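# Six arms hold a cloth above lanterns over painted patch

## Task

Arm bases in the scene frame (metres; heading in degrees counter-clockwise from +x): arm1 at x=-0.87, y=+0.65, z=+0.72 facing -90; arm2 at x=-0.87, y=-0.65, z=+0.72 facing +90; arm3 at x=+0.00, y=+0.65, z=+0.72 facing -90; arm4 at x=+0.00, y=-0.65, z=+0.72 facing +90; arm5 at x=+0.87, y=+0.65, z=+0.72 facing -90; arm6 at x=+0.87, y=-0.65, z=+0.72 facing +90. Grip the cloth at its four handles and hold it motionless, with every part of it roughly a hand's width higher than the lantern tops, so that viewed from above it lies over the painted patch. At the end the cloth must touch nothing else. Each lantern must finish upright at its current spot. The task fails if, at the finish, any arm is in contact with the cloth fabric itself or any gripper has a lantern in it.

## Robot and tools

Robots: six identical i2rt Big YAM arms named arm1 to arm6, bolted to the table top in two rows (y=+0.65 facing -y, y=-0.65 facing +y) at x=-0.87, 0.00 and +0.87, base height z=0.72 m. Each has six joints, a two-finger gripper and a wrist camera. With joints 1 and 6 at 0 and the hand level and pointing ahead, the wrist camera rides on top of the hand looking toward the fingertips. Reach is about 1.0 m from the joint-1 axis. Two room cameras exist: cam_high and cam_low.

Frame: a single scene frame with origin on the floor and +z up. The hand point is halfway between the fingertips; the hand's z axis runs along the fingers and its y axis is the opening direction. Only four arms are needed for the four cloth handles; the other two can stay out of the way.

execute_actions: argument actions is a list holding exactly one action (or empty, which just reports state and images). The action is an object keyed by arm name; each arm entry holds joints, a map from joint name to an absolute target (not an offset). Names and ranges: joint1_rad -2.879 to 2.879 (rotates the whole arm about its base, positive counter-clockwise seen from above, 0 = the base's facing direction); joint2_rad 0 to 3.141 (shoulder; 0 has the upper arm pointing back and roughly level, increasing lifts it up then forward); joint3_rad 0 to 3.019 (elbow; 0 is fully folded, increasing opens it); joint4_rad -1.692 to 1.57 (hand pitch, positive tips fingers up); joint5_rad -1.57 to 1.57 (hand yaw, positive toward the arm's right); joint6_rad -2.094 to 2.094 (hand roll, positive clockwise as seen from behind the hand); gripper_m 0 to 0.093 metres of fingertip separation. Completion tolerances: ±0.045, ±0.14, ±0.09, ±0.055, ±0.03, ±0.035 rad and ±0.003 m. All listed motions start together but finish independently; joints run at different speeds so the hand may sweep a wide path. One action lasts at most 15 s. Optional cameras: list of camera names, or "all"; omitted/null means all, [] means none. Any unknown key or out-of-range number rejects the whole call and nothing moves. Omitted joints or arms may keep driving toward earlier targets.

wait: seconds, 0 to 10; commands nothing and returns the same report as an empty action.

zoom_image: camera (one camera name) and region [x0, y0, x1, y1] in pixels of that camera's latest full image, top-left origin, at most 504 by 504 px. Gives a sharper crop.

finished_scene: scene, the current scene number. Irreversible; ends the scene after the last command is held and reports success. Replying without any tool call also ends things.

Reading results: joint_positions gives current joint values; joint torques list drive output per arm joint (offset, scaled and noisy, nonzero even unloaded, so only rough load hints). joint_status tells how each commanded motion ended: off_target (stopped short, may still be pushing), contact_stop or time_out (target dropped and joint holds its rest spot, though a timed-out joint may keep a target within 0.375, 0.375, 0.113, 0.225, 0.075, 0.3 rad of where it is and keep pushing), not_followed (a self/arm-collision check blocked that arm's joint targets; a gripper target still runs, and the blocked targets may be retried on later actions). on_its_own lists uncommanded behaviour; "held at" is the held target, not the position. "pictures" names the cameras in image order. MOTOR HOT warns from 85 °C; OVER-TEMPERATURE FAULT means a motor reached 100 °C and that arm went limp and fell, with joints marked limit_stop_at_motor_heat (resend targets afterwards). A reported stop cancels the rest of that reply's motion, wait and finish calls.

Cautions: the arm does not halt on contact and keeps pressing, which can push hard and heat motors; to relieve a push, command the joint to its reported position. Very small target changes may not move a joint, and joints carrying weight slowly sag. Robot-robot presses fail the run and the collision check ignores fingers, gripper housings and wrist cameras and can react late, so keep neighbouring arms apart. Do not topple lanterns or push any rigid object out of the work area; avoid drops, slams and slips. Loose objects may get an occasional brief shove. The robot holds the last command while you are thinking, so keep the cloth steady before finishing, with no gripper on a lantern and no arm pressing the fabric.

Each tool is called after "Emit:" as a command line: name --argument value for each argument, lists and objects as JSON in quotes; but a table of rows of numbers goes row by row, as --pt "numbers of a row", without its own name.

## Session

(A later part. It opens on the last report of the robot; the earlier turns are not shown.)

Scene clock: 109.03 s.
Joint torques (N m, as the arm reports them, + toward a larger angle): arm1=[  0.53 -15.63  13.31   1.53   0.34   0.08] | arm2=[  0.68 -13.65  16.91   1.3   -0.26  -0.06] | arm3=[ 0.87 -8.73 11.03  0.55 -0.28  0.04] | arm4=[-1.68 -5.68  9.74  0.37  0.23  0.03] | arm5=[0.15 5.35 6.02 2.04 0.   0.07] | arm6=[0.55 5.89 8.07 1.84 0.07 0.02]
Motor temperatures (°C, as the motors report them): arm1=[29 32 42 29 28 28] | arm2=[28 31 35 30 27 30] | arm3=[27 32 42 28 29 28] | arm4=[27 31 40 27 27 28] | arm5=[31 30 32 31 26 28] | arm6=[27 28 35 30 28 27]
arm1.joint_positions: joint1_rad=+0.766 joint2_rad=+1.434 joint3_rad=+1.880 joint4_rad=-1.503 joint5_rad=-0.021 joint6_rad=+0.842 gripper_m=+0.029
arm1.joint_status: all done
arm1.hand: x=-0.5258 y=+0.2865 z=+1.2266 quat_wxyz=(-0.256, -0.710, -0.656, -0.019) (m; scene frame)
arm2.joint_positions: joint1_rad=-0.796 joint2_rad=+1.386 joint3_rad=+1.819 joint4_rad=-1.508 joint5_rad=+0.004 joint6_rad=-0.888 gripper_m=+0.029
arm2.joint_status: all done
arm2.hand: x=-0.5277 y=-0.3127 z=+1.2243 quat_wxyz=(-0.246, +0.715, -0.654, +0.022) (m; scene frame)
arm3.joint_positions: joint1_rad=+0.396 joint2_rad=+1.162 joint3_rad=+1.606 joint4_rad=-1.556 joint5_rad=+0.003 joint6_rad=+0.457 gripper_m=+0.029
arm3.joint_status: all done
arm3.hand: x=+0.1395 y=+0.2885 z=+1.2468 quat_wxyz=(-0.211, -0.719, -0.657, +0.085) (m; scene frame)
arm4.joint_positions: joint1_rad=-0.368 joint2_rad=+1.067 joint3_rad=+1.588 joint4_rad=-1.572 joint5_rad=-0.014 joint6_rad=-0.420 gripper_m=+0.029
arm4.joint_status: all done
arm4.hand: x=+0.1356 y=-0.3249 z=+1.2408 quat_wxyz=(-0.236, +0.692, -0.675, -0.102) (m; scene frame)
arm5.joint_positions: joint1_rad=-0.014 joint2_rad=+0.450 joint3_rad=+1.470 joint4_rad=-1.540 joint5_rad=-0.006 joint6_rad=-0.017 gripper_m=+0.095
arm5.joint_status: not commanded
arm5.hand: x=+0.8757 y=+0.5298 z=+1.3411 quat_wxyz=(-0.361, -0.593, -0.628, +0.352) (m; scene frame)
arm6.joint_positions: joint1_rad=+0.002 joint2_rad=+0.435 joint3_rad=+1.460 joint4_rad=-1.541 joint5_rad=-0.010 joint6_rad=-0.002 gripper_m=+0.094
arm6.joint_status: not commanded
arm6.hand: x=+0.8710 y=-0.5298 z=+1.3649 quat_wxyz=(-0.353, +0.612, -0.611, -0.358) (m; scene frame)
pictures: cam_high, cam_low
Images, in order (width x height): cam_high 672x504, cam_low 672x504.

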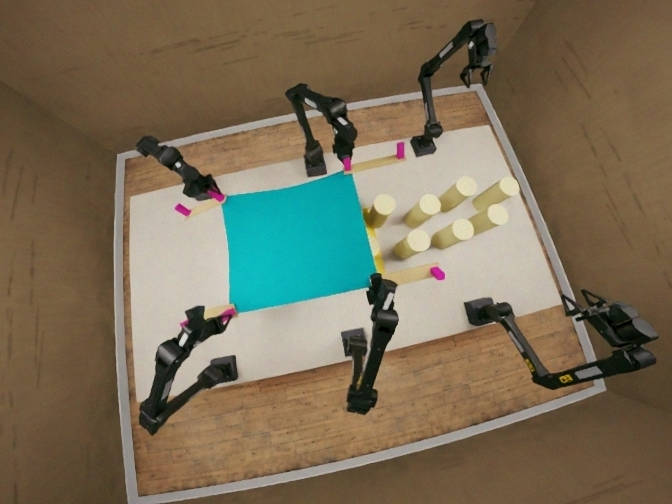

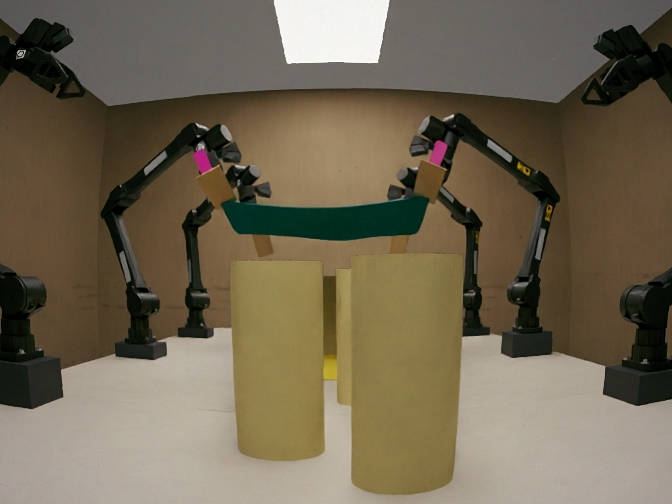

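Emit:
execute_actions --actions '[{"arm1":{"joints":{"joint1_rad":0.975,"joint2_rad":1.755,"joint3_rad":2.2,"joint4_rad":-1.45,"joint6_rad":1.055}},"arm2":{"joints":{"joint1_rad":-1.005,"joint2_rad":1.683,"joint3_rad":2.072,"joint4_rad":-1.39,"joint6_rad":-1.10}},"arm3":{"joints":{"joint1_rad":0.792,"joint2_rad":1.40,"joint3_rad":1.59,"joint4_rad":-1.378,"joint6_rad":0.845}},"arm4":{"joints":{"joint1_rad":-0.783,"joint2_rad":1.378,"joint3_rad":1.685,"joint4_rad":-1.462,"joint6_rad":-0.835}}}]' --cameras '["cam_high","cam_low"]'

Emit:
zoom_image --camera "cam_low" --region '[160, 140, 500, 390]'

Scene clock: 136.37 s.
Joint torques (N m, as the arm reports them, + toward a larger angle): arm1=[  1.   -24.16  12.85   0.75   0.18   0.11] | arm2=[  0.12 -20.92  14.72   0.93  -0.13  -0.06] | arm3=[  0.   -14.34  13.17   1.54  -0.64   0.02] | arm4=[ -2.08 -10.93  13.98   1.28   0.51   0.05] | arm5=[ 0.11  5.34  6.04  2.06 -0.01  0.07] | arm6=[0.6  6.01 8.08 1.83 0.06 0.01]
Motor temperatures (°C, as the motors report them): arm1=[29 33 44 29 28 28] | arm2=[28 31 38 30 27 30] | arm3=[27 32 42 28 30 28] | arm4=[27 30 41 27 27 28] | arm5=[31 30 32 31 26 28] | arm6=[27 29 35 30 28 27]
arm1.joint_positions: joint1_rad=+0.976 joint2_rad=+1.798 joint3_rad=+2.156 joint4_rad=-1.439 joint5_rad=-0.016 joint6_rad=+1.045 gripper_m=+0.029
arm1.joint_status: all done
arm1.hand: x=-0.3391 y=+0.2853 z=+1.1631 quat_wxyz=(-0.237, -0.710, -0.660, -0.066) (m; scene frame)
arm2.joint_positions: joint1_rad=-1.005 joint2_rad=+1.719 joint3_rad=+2.032 joint4_rad=-1.388 joint5_rad=+0.000 joint6_rad=-1.090 gripper_m=+0.029
arm2.joint_status: all done
arm2.hand: x=-0.3444 y=-0.3159 z=+1.1636 quat_wxyz=(-0.239, +0.712, -0.656, +0.070) (m; scene frame)
arm3.joint_positions: joint1_rad=+0.783 joint2_rad=+1.419 joint3_rad=+1.564 joint4_rad=-1.394 joint5_rad=+0.013 joint6_rad=+0.833 gripper_m=+0.029
arm3.joint_status: all done
arm3.hand: x=+0.3327 y=+0.2934 z=+1.1344 quat_wxyz=(-0.159, -0.725, -0.669, +0.006) (m; scene frame)
arm4.joint_positions: joint1_rad=-0.768 joint2_rad=+1.388 joint3_rad=+1.647 joint4_rad=-1.482 joint5_rad=-0.024 joint6_rad=-0.822 gripper_m=+0.029
arm4.joint_status: all done
arm4.hand: x=+0.3368 y=-0.3171 z=+1.1501 quat_wxyz=(-0.172, +0.706, -0.687, -0.008) (m; scene frame)
arm5.joint_positions: joint1_rad=-0.014 joint2_rad=+0.450 joint3_rad=+1.470 joint4_rad=-1.540 joint5_rad=-0.006 joint6_rad=-0.017 gripper_m=+0.095
arm5.joint_status: not commanded
arm5.hand: x=+0.8757 y=+0.5298 z=+1.3411 quat_wxyz=(-0.361, -0.593, -0.628, +0.352) (m; scene frame)
arm6.joint_positions: joint1_rad=+0.002 joint2_rad=+0.435 joint3_rad=+1.460 joint4_rad=-1.541 joint5_rad=-0.010 joint6_rad=-0.002 gripper_m=+0.094
arm6.joint_status: not commanded
arm6.hand: x=+0.8710 y=-0.5298 z=+1.3649 quat_wxyz=(-0.353, +0.612, -0.611, -0.358) (m; scene frame)
pictures: cam_high, cam_low
Images, in order (width x height): cam_high 672x504, cam_low 672x504.

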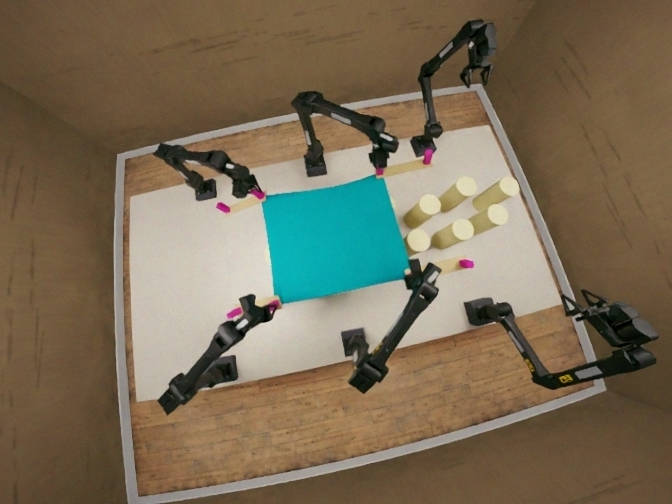

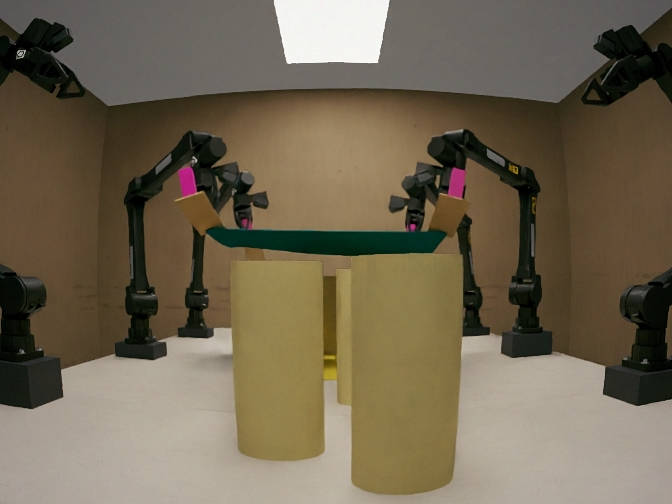

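Region (160, 140, 500, 390) of cam_low's 672x504 image, scaled by 1.482, with more detail than that image has; it fills the top 371 rows of this view, and the rest is white.

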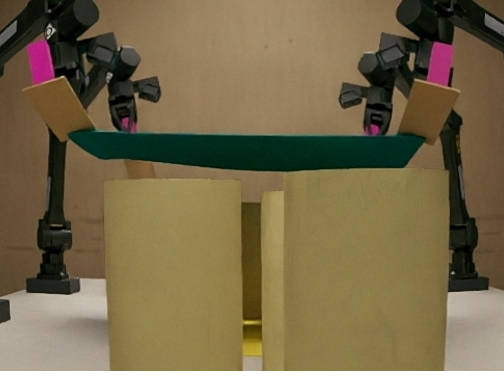

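Emit:
execute_actions --actions '[{"arm3":{"joints":{"joint3_rad":1.635}}}]' --cameras '["cam_high","cam_low"]'

Emit:
zoom_image --camera "cam_low" --region '[160, 140, 500, 390]'

Scene clock: 143.03 s.
Joint torques (N m, as the arm reports them, + toward a larger angle): arm1=[  0.93 -23.9   12.79   0.77   0.21   0.1 ] | arm2=[  0.2  -20.41  14.7    0.93  -0.14  -0.06] | arm3=[  0.07 -14.28  15.46   1.56  -0.63   0.02] | arm4=[ -1.84 -11.06  13.83   1.28   0.53   0.05] | arm5=[0.23 5.36 6.04 2.06 0.   0.07] | arm6=[0.31 5.99 8.03 1.85 0.07 0.01]
Motor temperatures (°C, as the motors report them): arm1=[29 33 44 29 28 28] | arm2=[28 32 38 30 27 30] | arm3=[27 32 43 28 30 28] | arm4=[27 31 42 27 27 28] | arm5=[31 30 32 31 26 28] | arm6=[27 29 35 30 28 27]
arm1.joint_positions: joint1_rad=+0.976 joint2_rad=+1.798 joint3_rad=+2.156 joint4_rad=-1.439 joint5_rad=-0.016 joint6_rad=+1.045 gripper_m=+0.029
arm1.joint_status: not commanded
arm1.hand: x=-0.3391 y=+0.2853 z=+1.1631 quat_wxyz=(-0.236, -0.710, -0.660, -0.066) (m; scene frame)
arm2.joint_positions: joint1_rad=-1.005 joint2_rad=+1.719 joint3_rad=+2.032 joint4_rad=-1.388 joint5_rad=+0.000 joint6_rad=-1.090 gripper_m=+0.029
arm2.joint_status: not commanded
arm2.hand: x=-0.3444 y=-0.3159 z=+1.1636 quat_wxyz=(-0.239, +0.712, -0.656, +0.070) (m; scene frame)
arm3.joint_positions: joint1_rad=+0.783 joint2_rad=+1.419 joint3_rad=+1.584 joint4_rad=-1.394 joint5_rad=+0.013 joint6_rad=+0.834 gripper_m=+0.029
arm3.joint_status: all done
arm3.hand: x=+0.3352 y=+0.2908 z=+1.1438 quat_wxyz=(-0.170, -0.725, -0.668, +0.006) (m; scene frame)
arm4.joint_positions: joint1_rad=-0.768 joint2_rad=+1.388 joint3_rad=+1.647 joint4_rad=-1.482 joint5_rad=-0.024 joint6_rad=-0.822 gripper_m=+0.029
arm4.joint_status: not commanded
arm4.hand: x=+0.3368 y=-0.3171 z=+1.1501 quat_wxyz=(-0.172, +0.706, -0.686, -0.009) (m; scene frame)
arm5.joint_positions: joint1_rad=-0.014 joint2_rad=+0.450 joint3_rad=+1.470 joint4_rad=-1.540 joint5_rad=-0.006 joint6_rad=-0.017 gripper_m=+0.095
arm5.joint_status: not commanded
arm5.hand: x=+0.8757 y=+0.5298 z=+1.3411 quat_wxyz=(-0.361, -0.593, -0.628, +0.352) (m; scene frame)
arm6.joint_positions: joint1_rad=+0.002 joint2_rad=+0.435 joint3_rad=+1.460 joint4_rad=-1.541 joint5_rad=-0.010 joint6_rad=-0.002 gripper_m=+0.094
arm6.joint_status: not commanded
arm6.hand: x=+0.8710 y=-0.5298 z=+1.3649 quat_wxyz=(-0.353, +0.612, -0.611, -0.358) (m; scene frame)
pictures: cam_high, cam_low
Images, in order (width x height): cam_high 672x504, cam_low 672x504.

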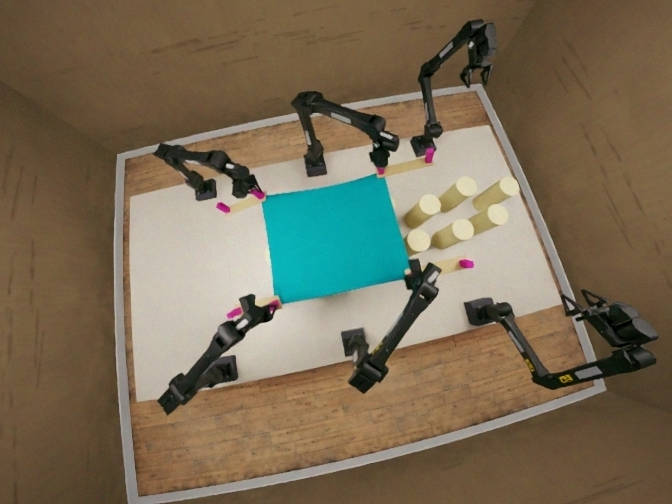

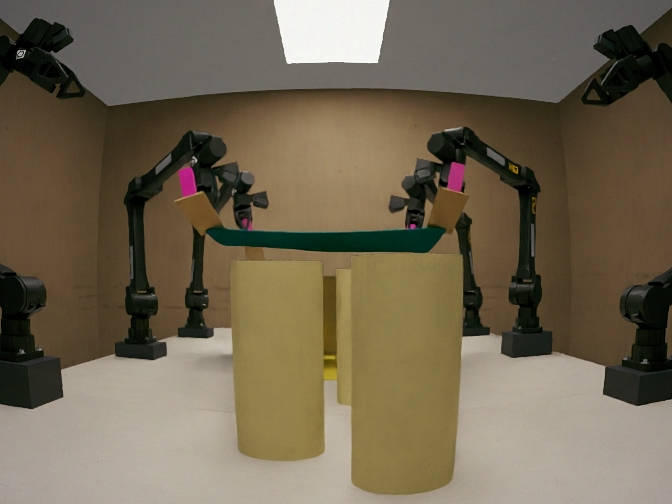

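Region (160, 140, 500, 390) of cam_low's 672x504 image, scaled by 1.482, with more detail than that image has; it fills the top 371 rows of this view, and the rest is white.

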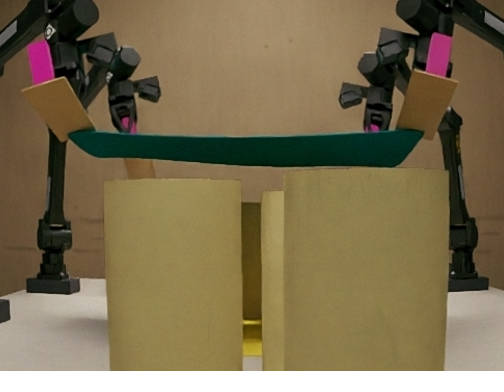

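The cloth now sits the way it did in scene 1, which passed.

Emit:
finished_scene --scene 2

The scene is finished: the task was done.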